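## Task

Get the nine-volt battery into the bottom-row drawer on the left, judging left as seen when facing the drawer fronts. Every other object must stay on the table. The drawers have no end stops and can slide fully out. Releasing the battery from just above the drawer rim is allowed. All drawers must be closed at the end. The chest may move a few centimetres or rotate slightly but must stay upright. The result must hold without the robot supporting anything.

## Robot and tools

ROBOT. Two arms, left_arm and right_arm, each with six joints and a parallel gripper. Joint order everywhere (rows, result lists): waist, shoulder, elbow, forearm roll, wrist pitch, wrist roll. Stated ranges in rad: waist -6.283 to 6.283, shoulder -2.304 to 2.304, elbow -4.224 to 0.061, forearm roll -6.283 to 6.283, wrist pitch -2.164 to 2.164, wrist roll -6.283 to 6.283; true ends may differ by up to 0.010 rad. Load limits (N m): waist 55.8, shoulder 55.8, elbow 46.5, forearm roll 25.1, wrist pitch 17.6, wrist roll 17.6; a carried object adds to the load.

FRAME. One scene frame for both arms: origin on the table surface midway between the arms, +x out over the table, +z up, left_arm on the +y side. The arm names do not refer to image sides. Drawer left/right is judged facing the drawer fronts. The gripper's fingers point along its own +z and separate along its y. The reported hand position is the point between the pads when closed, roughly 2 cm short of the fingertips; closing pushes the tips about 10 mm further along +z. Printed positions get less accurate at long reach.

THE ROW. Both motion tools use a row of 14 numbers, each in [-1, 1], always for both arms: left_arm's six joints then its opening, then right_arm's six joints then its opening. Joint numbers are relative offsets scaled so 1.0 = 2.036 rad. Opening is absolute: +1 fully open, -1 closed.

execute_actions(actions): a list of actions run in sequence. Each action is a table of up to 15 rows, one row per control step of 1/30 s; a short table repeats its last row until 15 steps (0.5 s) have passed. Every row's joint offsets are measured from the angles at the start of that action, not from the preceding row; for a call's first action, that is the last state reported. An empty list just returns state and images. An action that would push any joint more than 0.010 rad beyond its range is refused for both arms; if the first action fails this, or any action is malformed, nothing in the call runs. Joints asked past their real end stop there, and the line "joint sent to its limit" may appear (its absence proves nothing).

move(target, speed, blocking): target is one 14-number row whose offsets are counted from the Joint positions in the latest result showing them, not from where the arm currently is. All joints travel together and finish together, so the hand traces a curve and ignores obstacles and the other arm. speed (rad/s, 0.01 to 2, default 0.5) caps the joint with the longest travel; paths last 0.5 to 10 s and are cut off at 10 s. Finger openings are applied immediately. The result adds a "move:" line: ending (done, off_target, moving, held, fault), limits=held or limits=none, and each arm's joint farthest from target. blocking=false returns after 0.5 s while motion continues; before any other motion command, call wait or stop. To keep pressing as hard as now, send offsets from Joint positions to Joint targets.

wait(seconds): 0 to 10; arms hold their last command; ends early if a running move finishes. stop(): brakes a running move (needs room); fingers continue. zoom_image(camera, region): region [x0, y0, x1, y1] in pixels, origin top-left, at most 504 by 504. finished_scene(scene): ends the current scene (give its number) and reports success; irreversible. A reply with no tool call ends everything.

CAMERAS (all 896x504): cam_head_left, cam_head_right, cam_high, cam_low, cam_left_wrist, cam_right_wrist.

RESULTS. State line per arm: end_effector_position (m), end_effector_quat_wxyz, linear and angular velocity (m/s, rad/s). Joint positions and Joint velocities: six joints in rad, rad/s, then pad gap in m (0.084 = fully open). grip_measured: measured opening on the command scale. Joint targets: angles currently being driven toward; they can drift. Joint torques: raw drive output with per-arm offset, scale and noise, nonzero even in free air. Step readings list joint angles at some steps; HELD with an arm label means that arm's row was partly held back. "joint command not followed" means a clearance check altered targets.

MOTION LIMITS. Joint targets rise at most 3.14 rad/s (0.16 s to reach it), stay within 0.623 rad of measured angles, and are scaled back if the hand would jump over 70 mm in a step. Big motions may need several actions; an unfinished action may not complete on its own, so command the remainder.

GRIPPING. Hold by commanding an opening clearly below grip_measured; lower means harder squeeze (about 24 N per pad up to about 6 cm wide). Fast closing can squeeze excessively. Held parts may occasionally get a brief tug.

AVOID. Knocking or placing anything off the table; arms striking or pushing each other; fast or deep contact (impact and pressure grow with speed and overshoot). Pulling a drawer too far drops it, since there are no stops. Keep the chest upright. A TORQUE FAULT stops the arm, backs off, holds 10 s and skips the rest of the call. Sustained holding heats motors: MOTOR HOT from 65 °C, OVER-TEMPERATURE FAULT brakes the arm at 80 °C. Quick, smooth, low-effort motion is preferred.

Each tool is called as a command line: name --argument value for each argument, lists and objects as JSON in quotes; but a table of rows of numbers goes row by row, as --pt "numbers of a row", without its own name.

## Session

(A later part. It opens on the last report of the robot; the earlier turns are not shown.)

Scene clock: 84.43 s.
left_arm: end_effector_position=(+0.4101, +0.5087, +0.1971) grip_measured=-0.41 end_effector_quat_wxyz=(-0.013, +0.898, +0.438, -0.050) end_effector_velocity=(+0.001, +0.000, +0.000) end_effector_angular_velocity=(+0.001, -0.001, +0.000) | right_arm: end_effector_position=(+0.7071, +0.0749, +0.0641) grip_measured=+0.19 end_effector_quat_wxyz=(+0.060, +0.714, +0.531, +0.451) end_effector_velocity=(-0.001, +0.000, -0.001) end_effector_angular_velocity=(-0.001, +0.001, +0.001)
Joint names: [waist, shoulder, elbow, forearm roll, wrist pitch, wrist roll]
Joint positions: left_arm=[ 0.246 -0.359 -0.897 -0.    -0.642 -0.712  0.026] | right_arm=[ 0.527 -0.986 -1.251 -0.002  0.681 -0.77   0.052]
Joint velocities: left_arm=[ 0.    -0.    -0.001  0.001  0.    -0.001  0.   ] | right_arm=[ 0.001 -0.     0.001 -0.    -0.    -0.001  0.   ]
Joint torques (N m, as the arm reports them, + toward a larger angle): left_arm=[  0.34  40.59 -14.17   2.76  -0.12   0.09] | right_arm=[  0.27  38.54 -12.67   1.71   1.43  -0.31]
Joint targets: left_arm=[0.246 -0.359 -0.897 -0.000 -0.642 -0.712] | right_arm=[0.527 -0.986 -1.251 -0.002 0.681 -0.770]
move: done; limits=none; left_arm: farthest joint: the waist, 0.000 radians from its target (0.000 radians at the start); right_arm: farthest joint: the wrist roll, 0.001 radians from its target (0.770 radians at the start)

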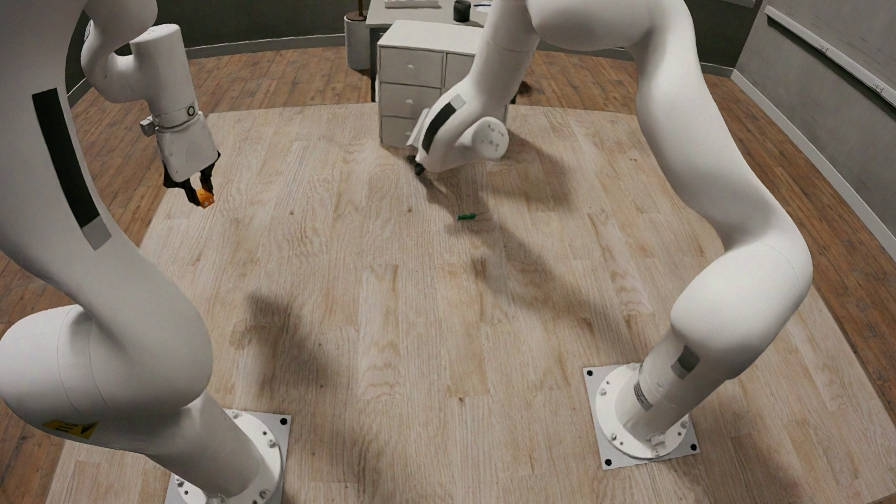

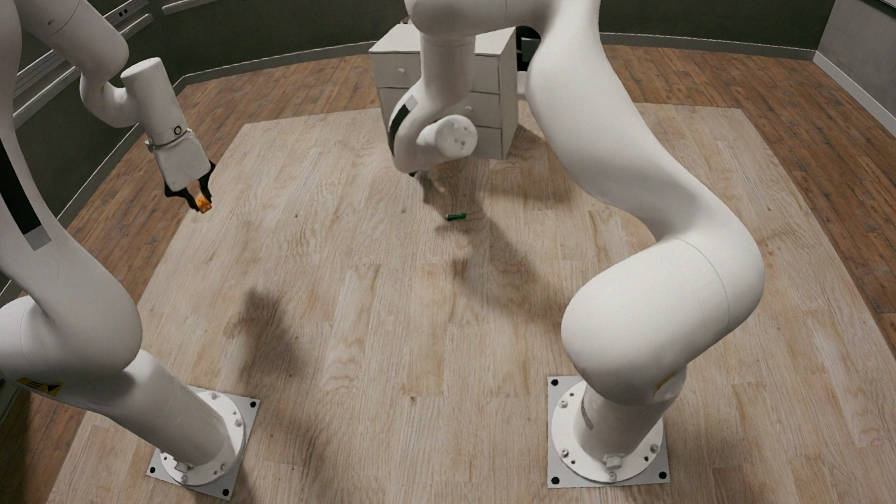

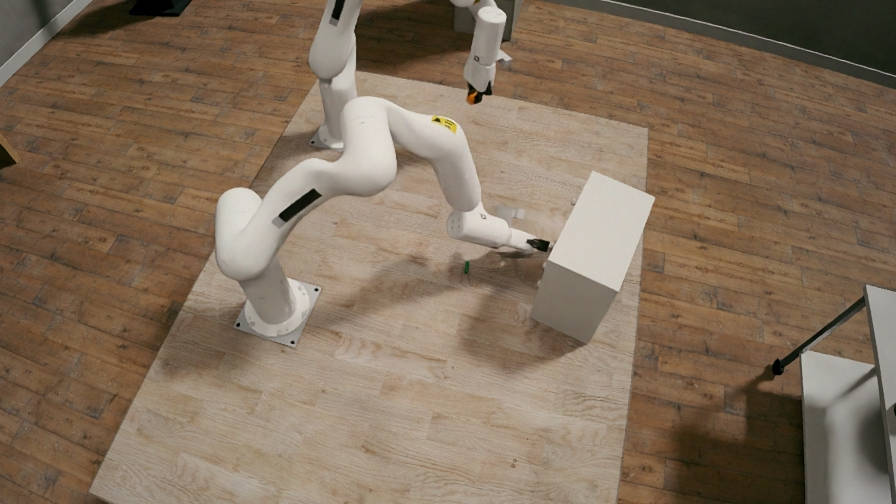

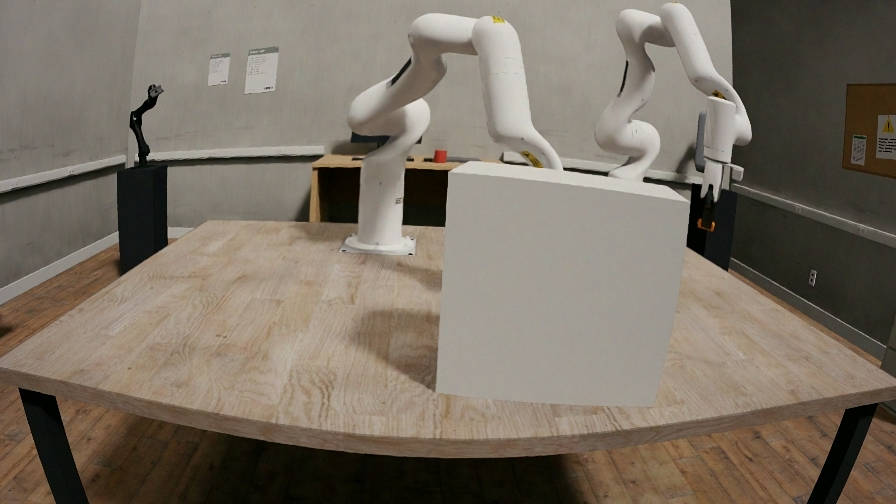

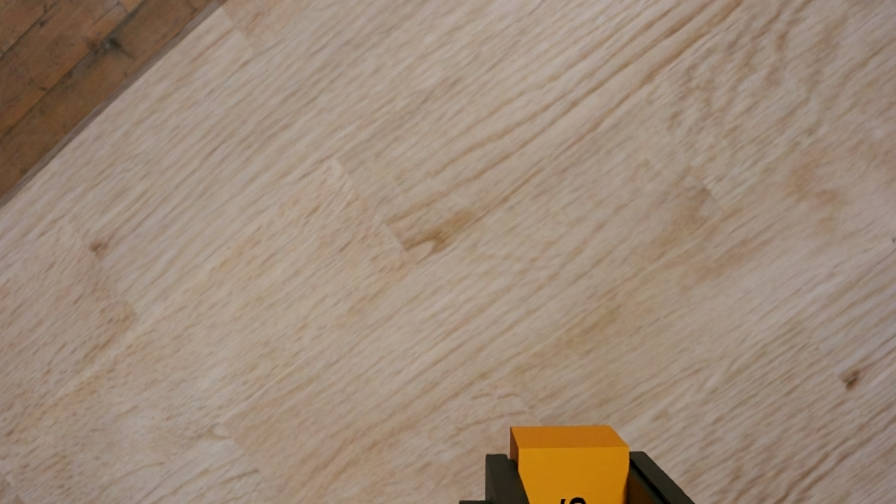

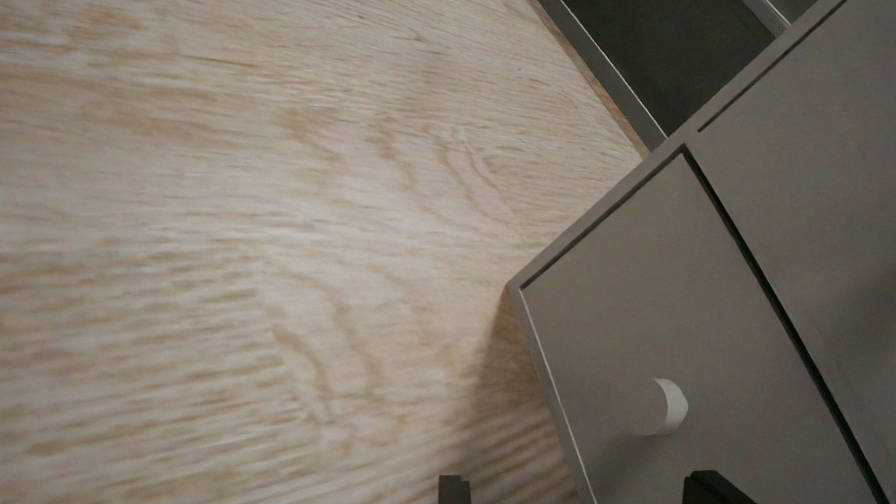

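move --target '[0,0,0,0,0,0,-1, 0,0,0,0,0,0.756,0.2]' --speed 1

Scene clock: 92.50 s.
left_arm: end_effector_position=(+0.4101, +0.5087, +0.1971) grip_measured=-0.41 end_effector_quat_wxyz=(-0.013, +0.898, +0.438, -0.050) end_effector_velocity=(-0.000, -0.000, -0.000) end_effector_angular_velocity=(-0.001, +0.000, +0.000) | right_arm: end_effector_position=(+0.7071, +0.0749, +0.0641) grip_measured=+0.19 end_effector_quat_wxyz=(-0.271, +0.883, -0.116, +0.366) end_effector_velocity=(+0.000, +0.000, +0.000) end_effector_angular_velocity=(+0.002, -0.001, -0.000)
Joint names: [waist, shoulder, elbow, forearm roll, wrist pitch, wrist roll]
Joint positions: left_arm=[ 0.246 -0.359 -0.897 -0.    -0.642 -0.712  0.026] | right_arm=[ 0.527 -0.986 -1.251 -0.002  0.681  0.769  0.052]
Joint velocities: left_arm=[ 0.     0.     0.    -0.001  0.     0.001 -0.   ] | right_arm=[ 0.     0.    -0.001 -0.     0.001  0.001 -0.   ]
Joint torques (N m, as the arm reports them, + toward a larger angle): left_arm=[  1.69  40.13 -14.41   1.63   0.46  -0.18] | right_arm=[ -2.31  41.99 -11.95   1.11   1.2   -0.53]
Joint targets: left_arm=[0.246 -0.359 -0.897 -0.000 -0.642 -0.712] | right_arm=[0.527 -0.986 -1.251 -0.002 0.681 0.769]
move: done; limits=none; left_arm: farthest joint: the waist, 0.000 radians from its target (0.000 radians at the start); right_arm: farthest joint: the waist, 0.000 radians from its target (0.000 radians at the start)

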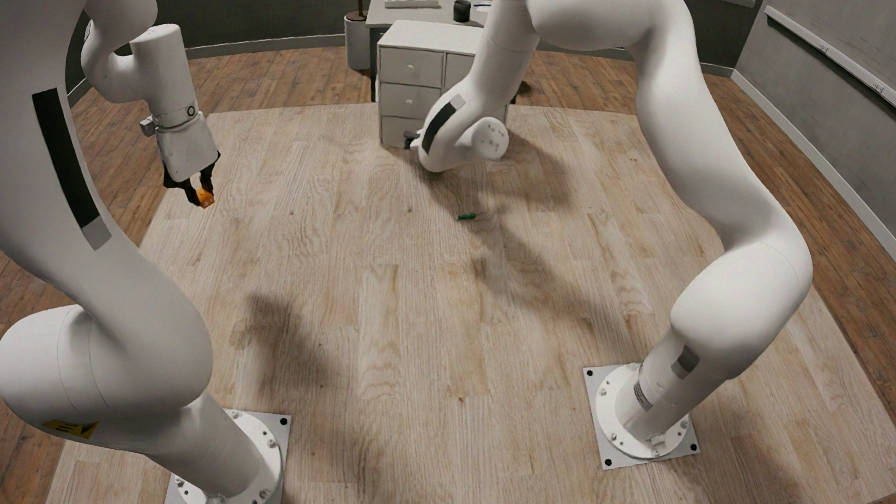

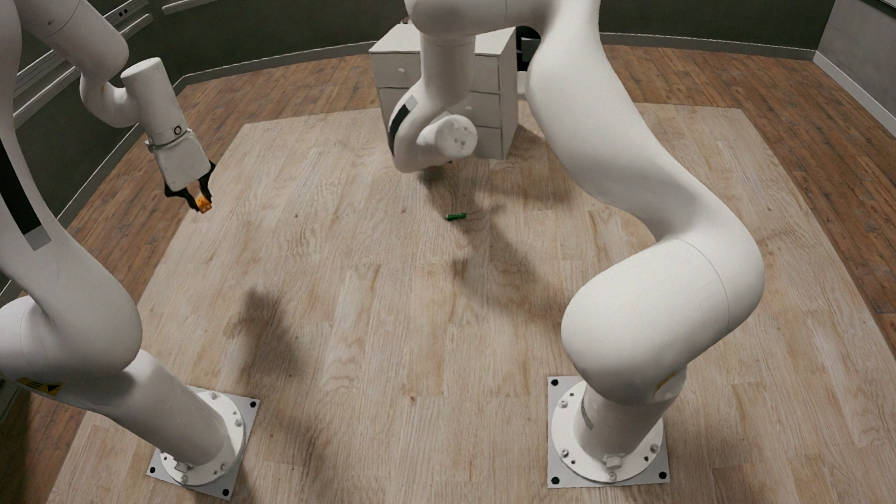

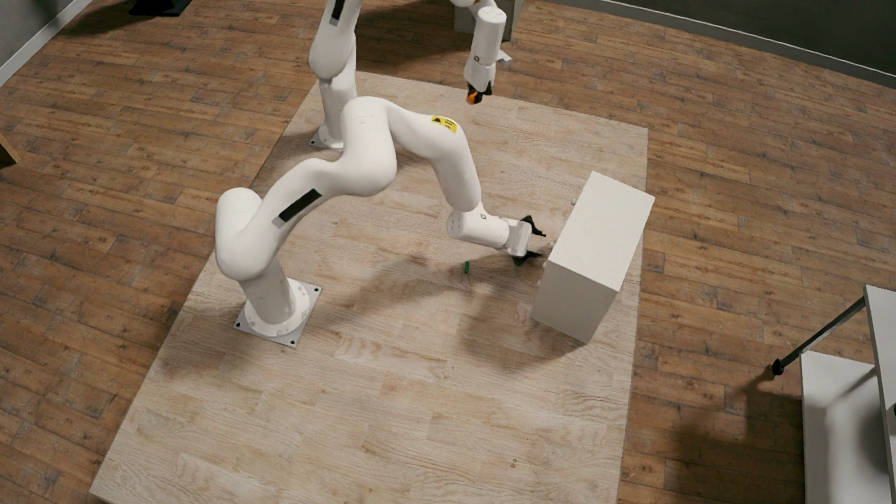

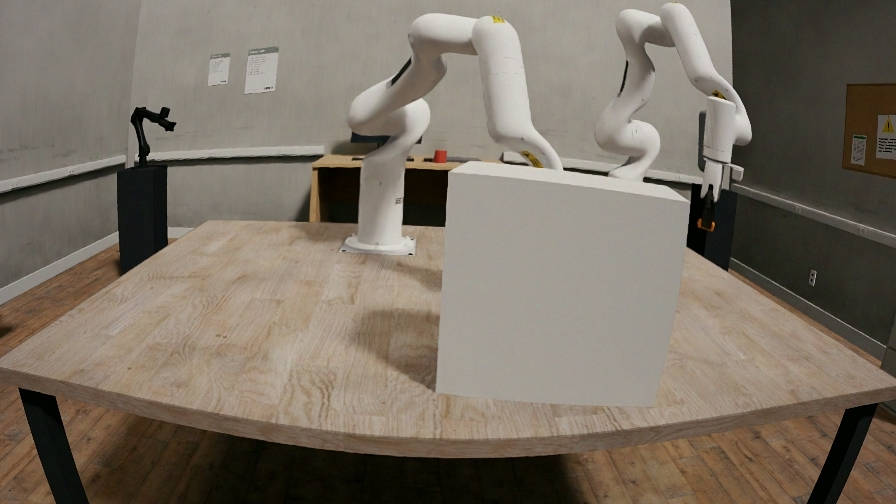

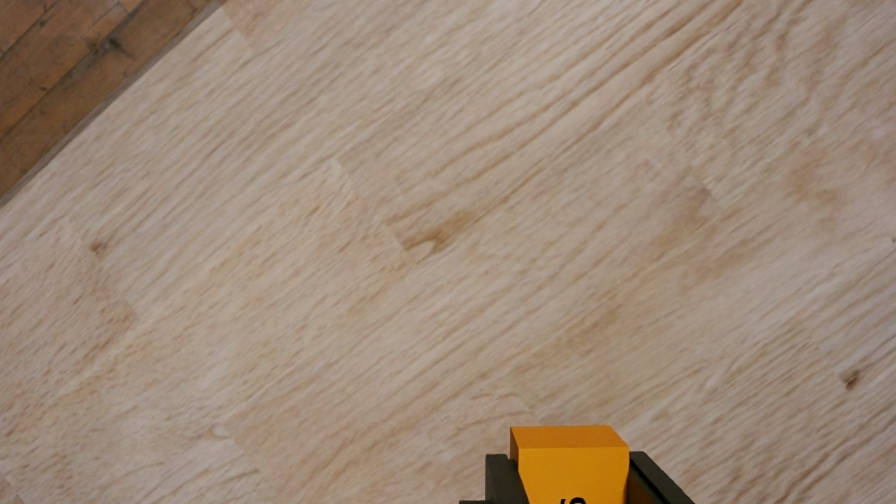

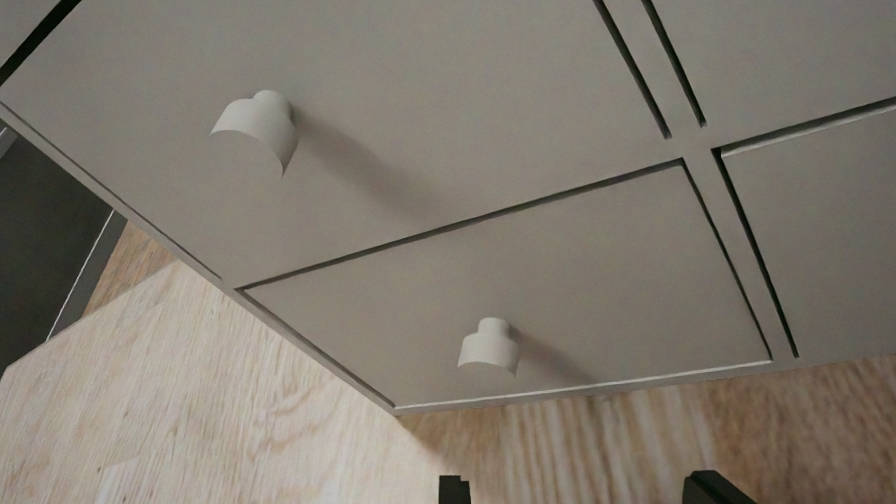

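move --target '[0,0,0,0,0,0,-1, -0.002,-0.033,-0.065,0,-0.030,0,0.3]' --speed 0.15

Scene clock: 110.00 s.
left_arm: end_effector_position=(+0.4101, +0.5087, +0.1971) grip_measured=-0.41 end_effector_quat_wxyz=(-0.013, +0.898, +0.438, -0.050) end_effector_velocity=(-0.000, -0.000, -0.001) end_effector_angular_velocity=(-0.000, +0.003, +0.000) | right_arm: end_effector_position=(+0.7419, +0.0904, +0.0601) grip_measured=+0.29 end_effector_quat_wxyz=(-0.271, +0.882, -0.117, +0.368) end_effector_velocity=(+0.000, +0.000, -0.000) end_effector_angular_velocity=(-0.000, +0.000, +0.000)
Joint names: [waist, shoulder, elbow, forearm roll, wrist pitch, wrist roll]
Joint positions: left_arm=[ 0.246 -0.359 -0.897 -0.    -0.642 -0.712  0.026] | right_arm=[ 0.523 -1.054 -1.383 -0.003  0.62   0.769  0.056]
Joint velocities: left_arm=[-0.    -0.002  0.     0.001 -0.    -0.001 -0.   ] | right_arm=[-0. -0. -0. -0. -0.  0. -0.]
Joint torques (N m, as the arm reports them, + toward a larger angle): left_arm=[ -0.99  40.71 -13.11   1.17   0.35   0.16] | right_arm=[ -1.42  39.67 -14.52  -0.33   0.99  -0.24]
Joint targets: left_arm=[0.246 -0.359 -0.897 -0.000 -0.642 -0.712] | right_arm=[0.523 -1.054 -1.383 -0.002 0.620 0.769]
move: done; limits=none; left_arm: farthest joint: the waist, 0.000 radians from its target (0.000 radians at the start); right_arm: farthest joint: the forearm roll, 0.001 radians from its target (0.000 radians at the start)

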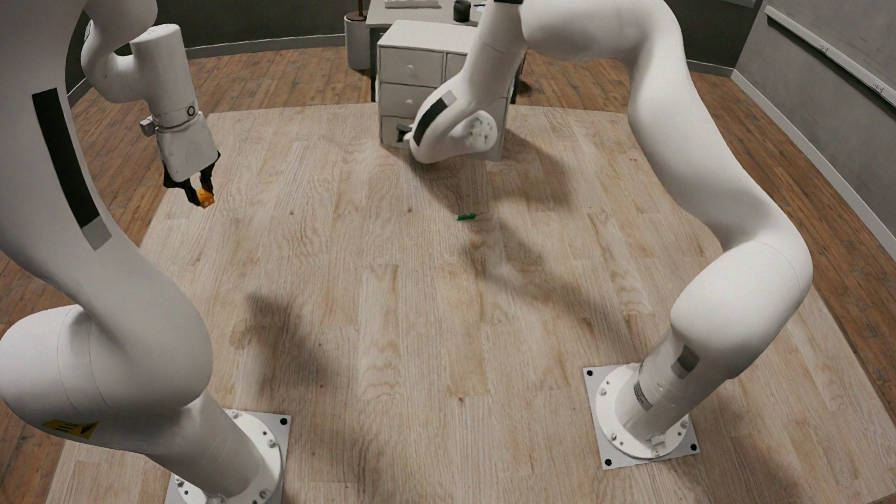

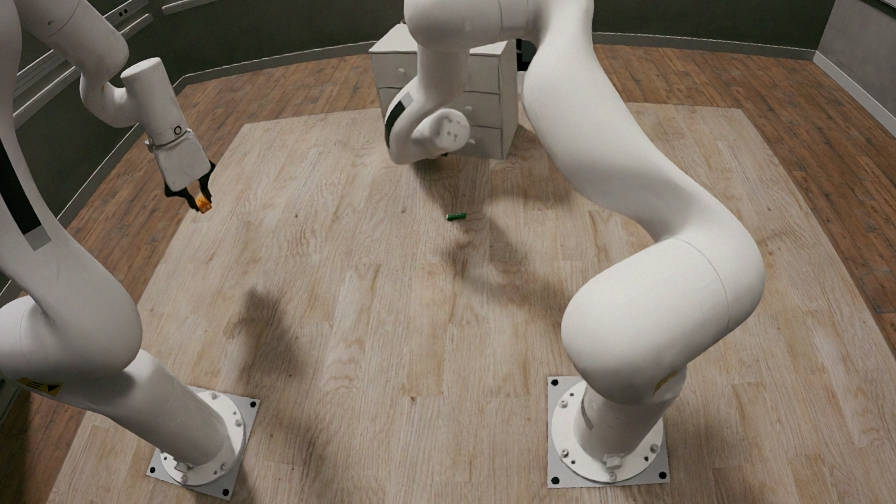

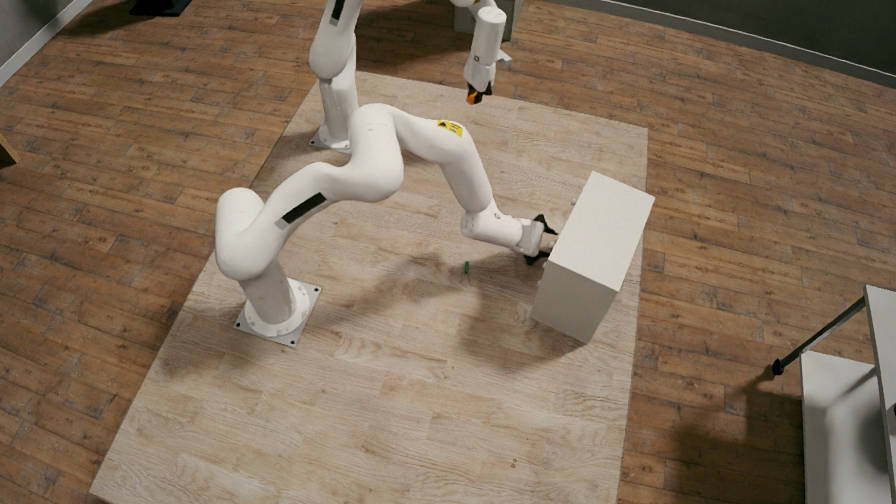

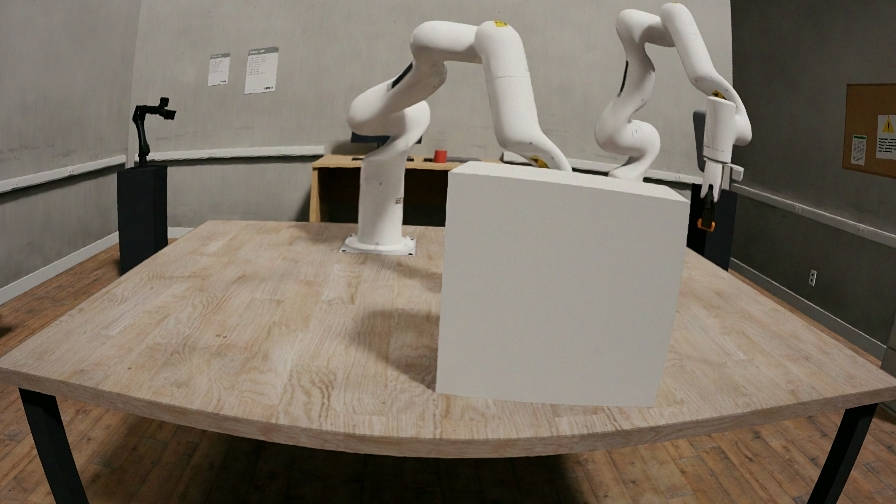

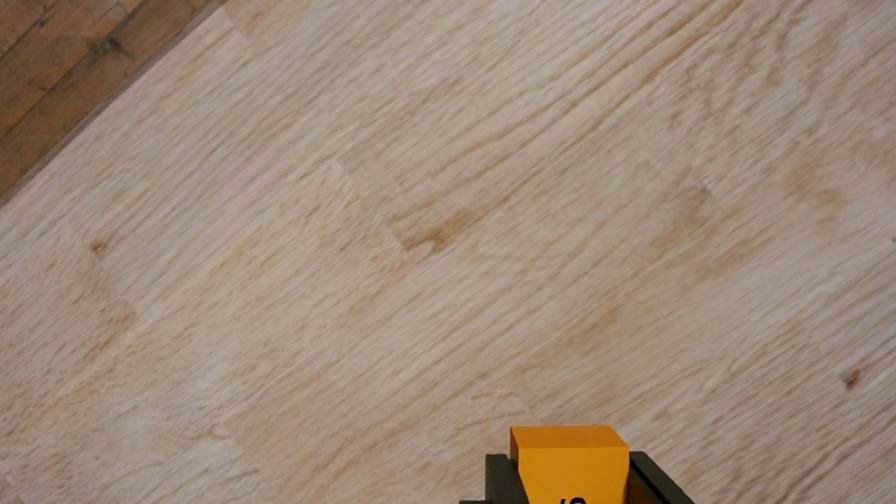

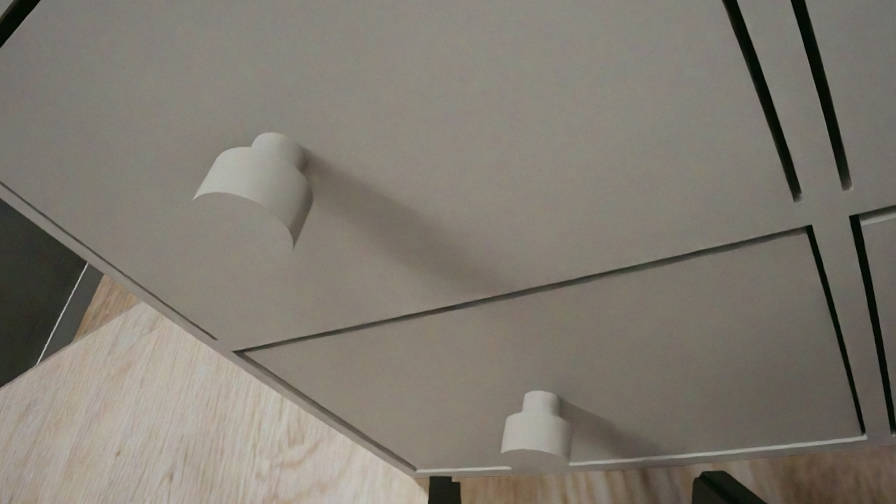

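move --target '[0,0,0,0,0,0,-1, 0.001,-0.030,-0.057,0,-0.027,0,0.3]' --speed 0.08

Scene clock: 114.27 s.
left_arm: end_effector_position=(+0.4101, +0.5087, +0.1971) grip_measured=-0.41 end_effector_quat_wxyz=(-0.013, +0.898, +0.438, -0.050) end_effector_velocity=(+0.000, -0.000, +0.000) end_effector_angular_velocity=(+0.000, -0.000, -0.001) | right_arm: end_effector_position=(+0.7671, +0.1063, +0.0543) grip_measured=+0.29 end_effector_quat_wxyz=(-0.271, +0.882, -0.116, +0.367) end_effector_velocity=(+0.002, +0.000, +0.003) end_effector_angular_velocity=(+0.004, -0.007, -0.001)
Joint names: [waist, shoulder, elbow, forearm roll, wrist pitch, wrist roll]
Joint positions: left_arm=[ 0.246 -0.359 -0.897 -0.    -0.642 -0.712  0.026] | right_arm=[ 0.525 -1.115 -1.499 -0.003  0.564  0.769  0.056]
Joint velocities: left_arm=[-0.001  0.    -0.     0.    -0.    -0.     0.   ] | right_arm=[-0.001  0.    -0.002  0.     0.005 -0.001 -0.   ]
Joint torques (N m, as the arm reports them, + toward a larger angle): left_arm=[ -2.05  41.71 -13.53   2.29   0.34   0.03] | right_arm=[ -4.06  50.14 -17.76   1.38   2.43  -0.59]
Joint targets: left_arm=[0.246 -0.359 -0.897 -0.000 -0.642 -0.712] | right_arm=[0.525 -1.115 -1.499 -0.003 0.565 0.769]
move: done; limits=none; left_arm: farthest joint: the waist, 0.000 radians from its target (0.000 radians at the start); right_arm: farthest joint: the wrist pitch, 0.001 radians from its target (0.055 radians at the start)

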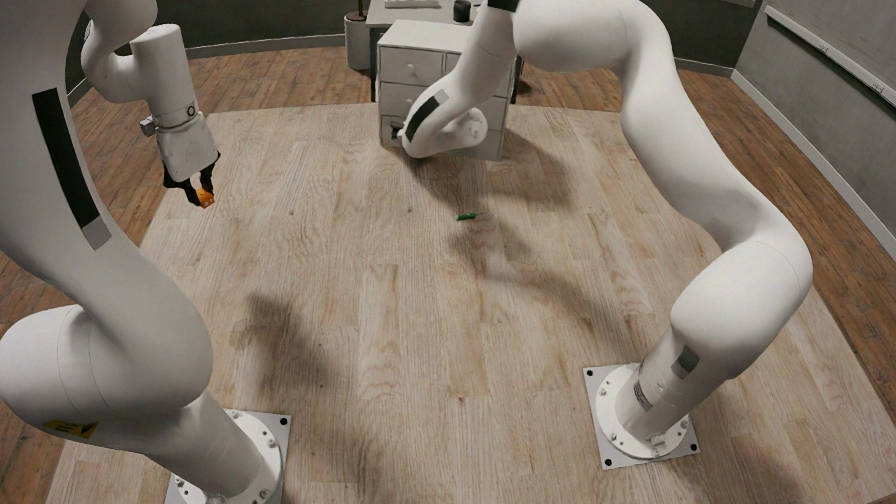

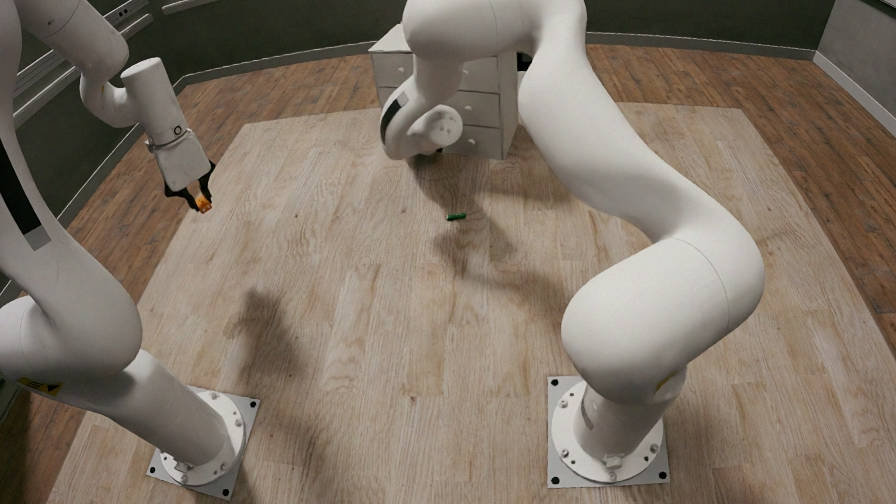

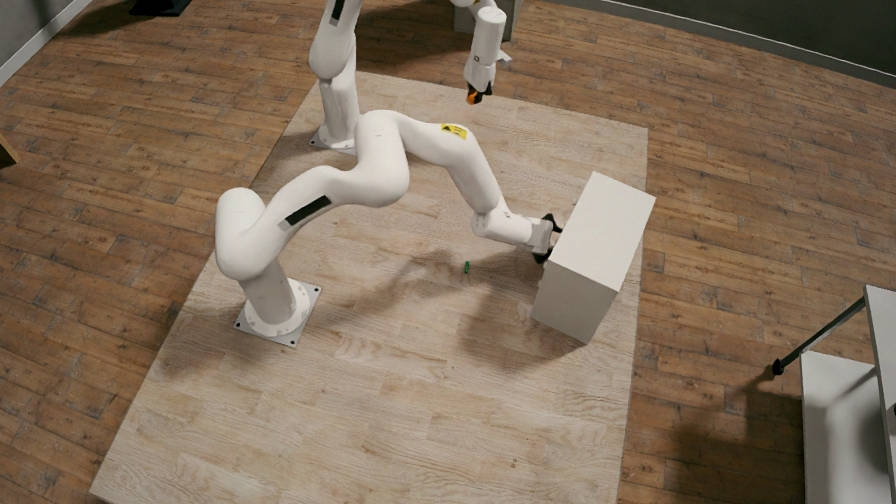

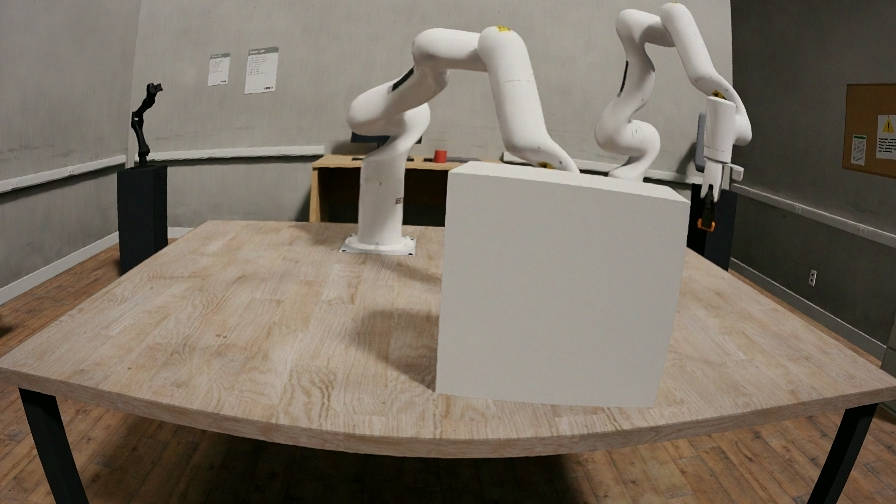

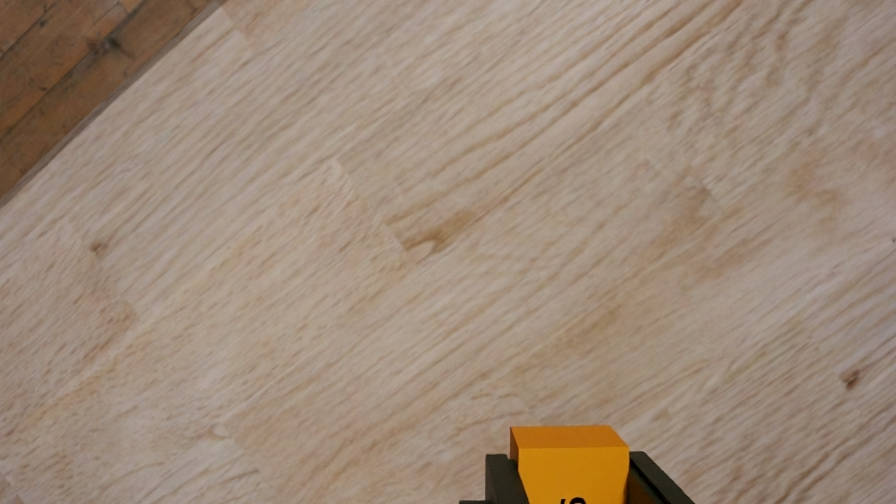

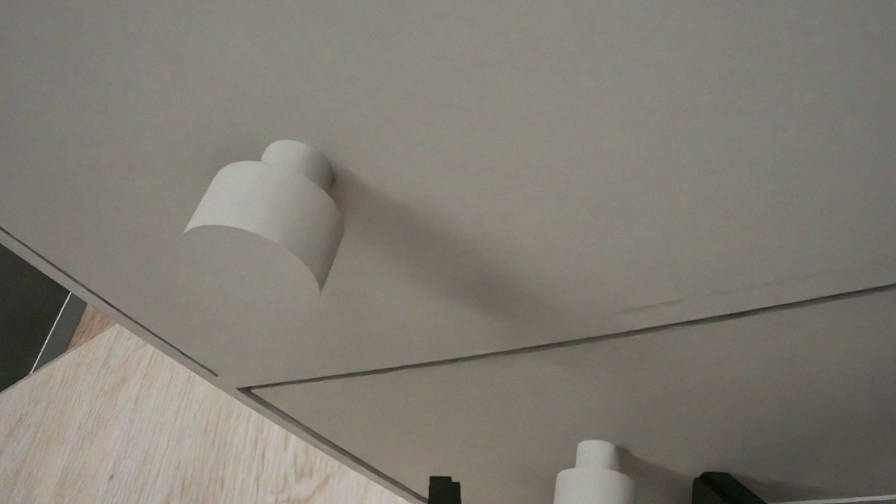

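Centred; likely touching. Close.

move --target '[0,0,0,0,0,0,-1, 0,0,0,0,0,0,-1]'

Scene clock: 116.47 s.
left_arm: end_effector_position=(+0.4101, +0.5087, +0.1971) grip_measured=-0.41 end_effector_quat_wxyz=(-0.013, +0.898, +0.438, -0.050) end_effector_velocity=(-0.000, -0.000, -0.000) end_effector_angular_velocity=(-0.000, -0.000, -0.000) | right_arm: end_effector_position=(+0.7673, +0.1063, +0.0546) grip_measured=-0.64 end_effector_quat_wxyz=(-0.272, +0.882, -0.116, +0.367) end_effector_velocity=(-0.002, +0.000, -0.002) end_effector_angular_velocity=(-0.002, +0.004, +0.002)
Joint names: [waist, shoulder, elbow, forearm roll, wrist pitch, wrist roll]
Joint positions: left_arm=[ 0.246 -0.359 -0.897 -0.    -0.642 -0.712  0.026] | right_arm=[ 0.525 -1.115 -1.499 -0.003  0.565  0.769  0.016]
Joint velocities: left_arm=[ 0.     0.     0.    -0.001  0.     0.001 -0.   ] | right_arm=[ 0.001 -0.001  0.002 -0.001 -0.002  0.    -0.   ]
Joint torques (N m, as the arm reports them, + toward a larger angle): left_arm=[  0.35  33.   -13.54   2.29  -0.02  -0.09] | right_arm=[ -0.29  44.47 -13.24   0.58   1.01  -0.43]
Joint targets: left_arm=[0.246 -0.359 -0.897 -0.000 -0.642 -0.712] | right_arm=[0.525 -1.115 -1.499 -0.003 0.564 0.769]
move: done; limits=none; left_arm: farthest joint: the waist, 0.000 radians from its target (0.000 radians at the start); right_arm: farthest joint: the wrist pitch, 0.001 radians from its target (0.001 radians at the start)

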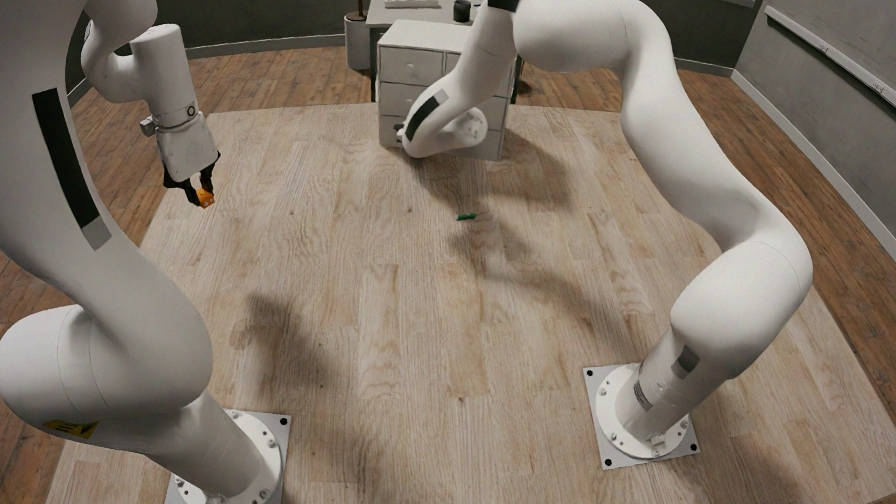

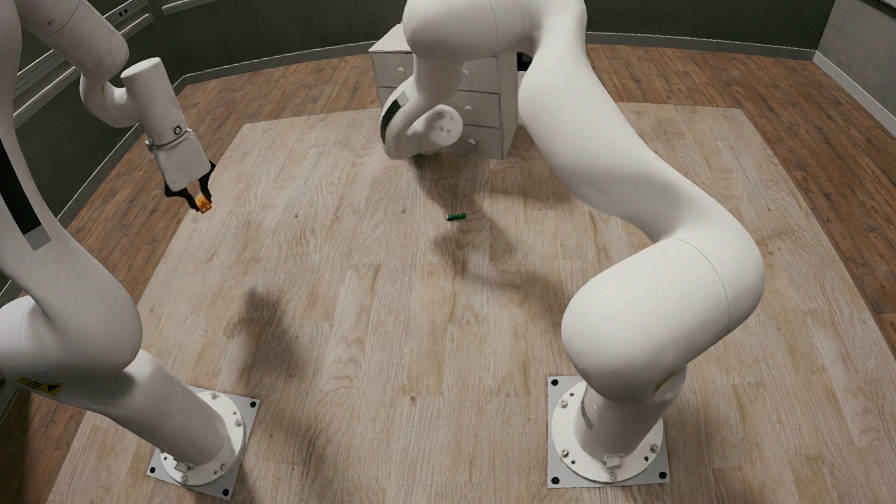

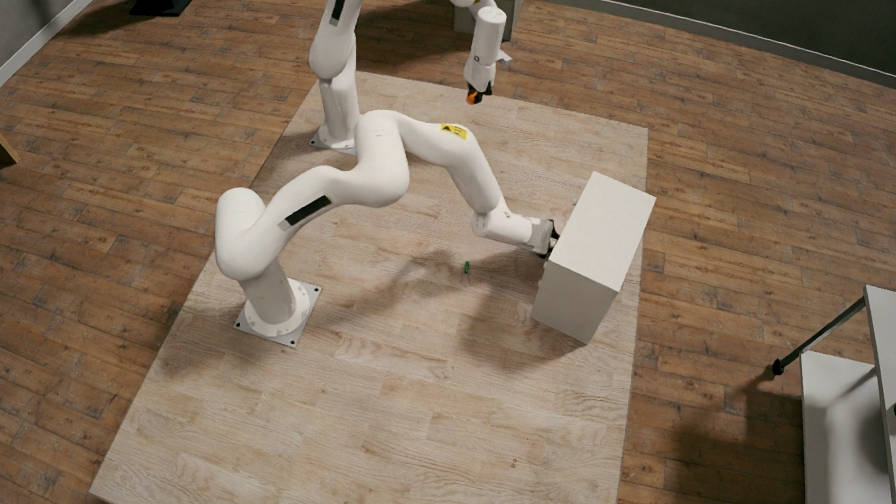

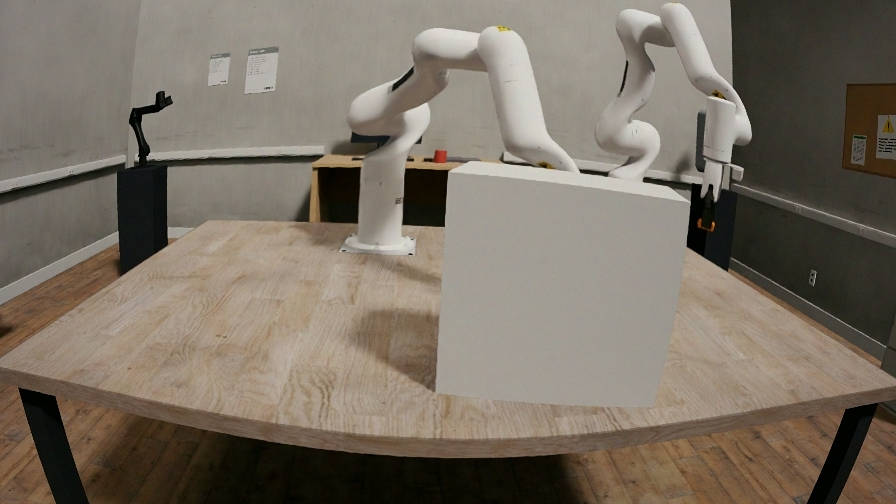

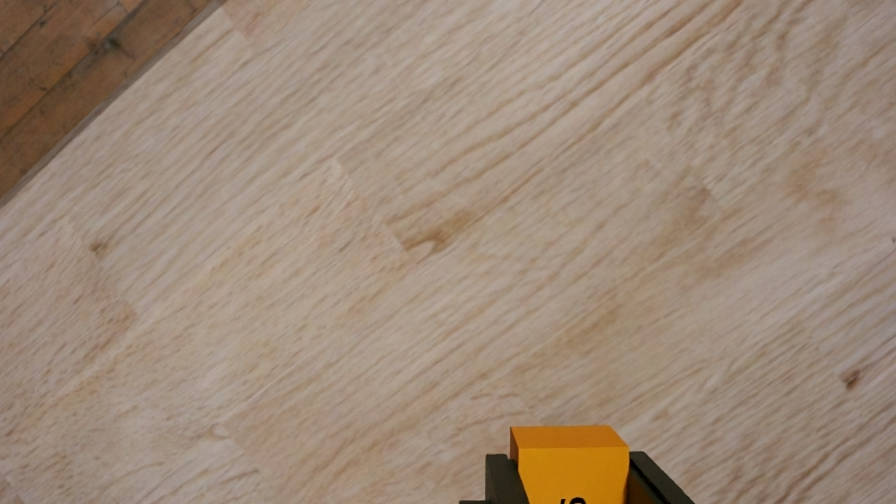

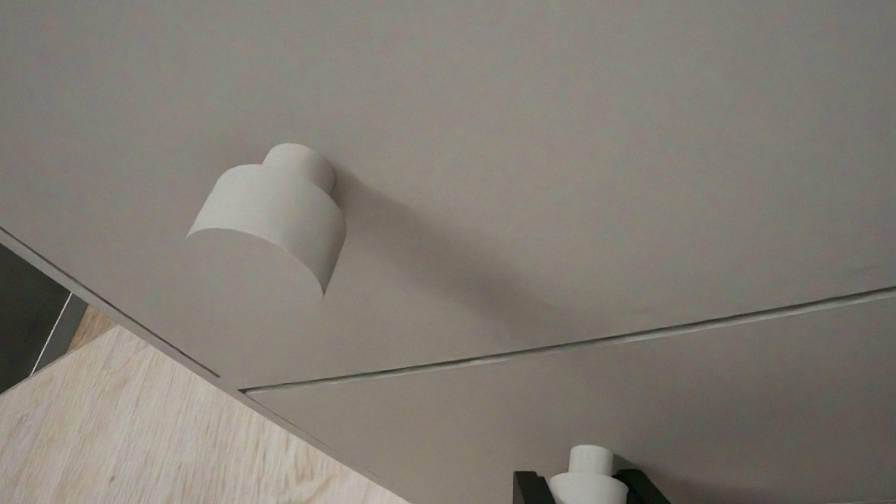

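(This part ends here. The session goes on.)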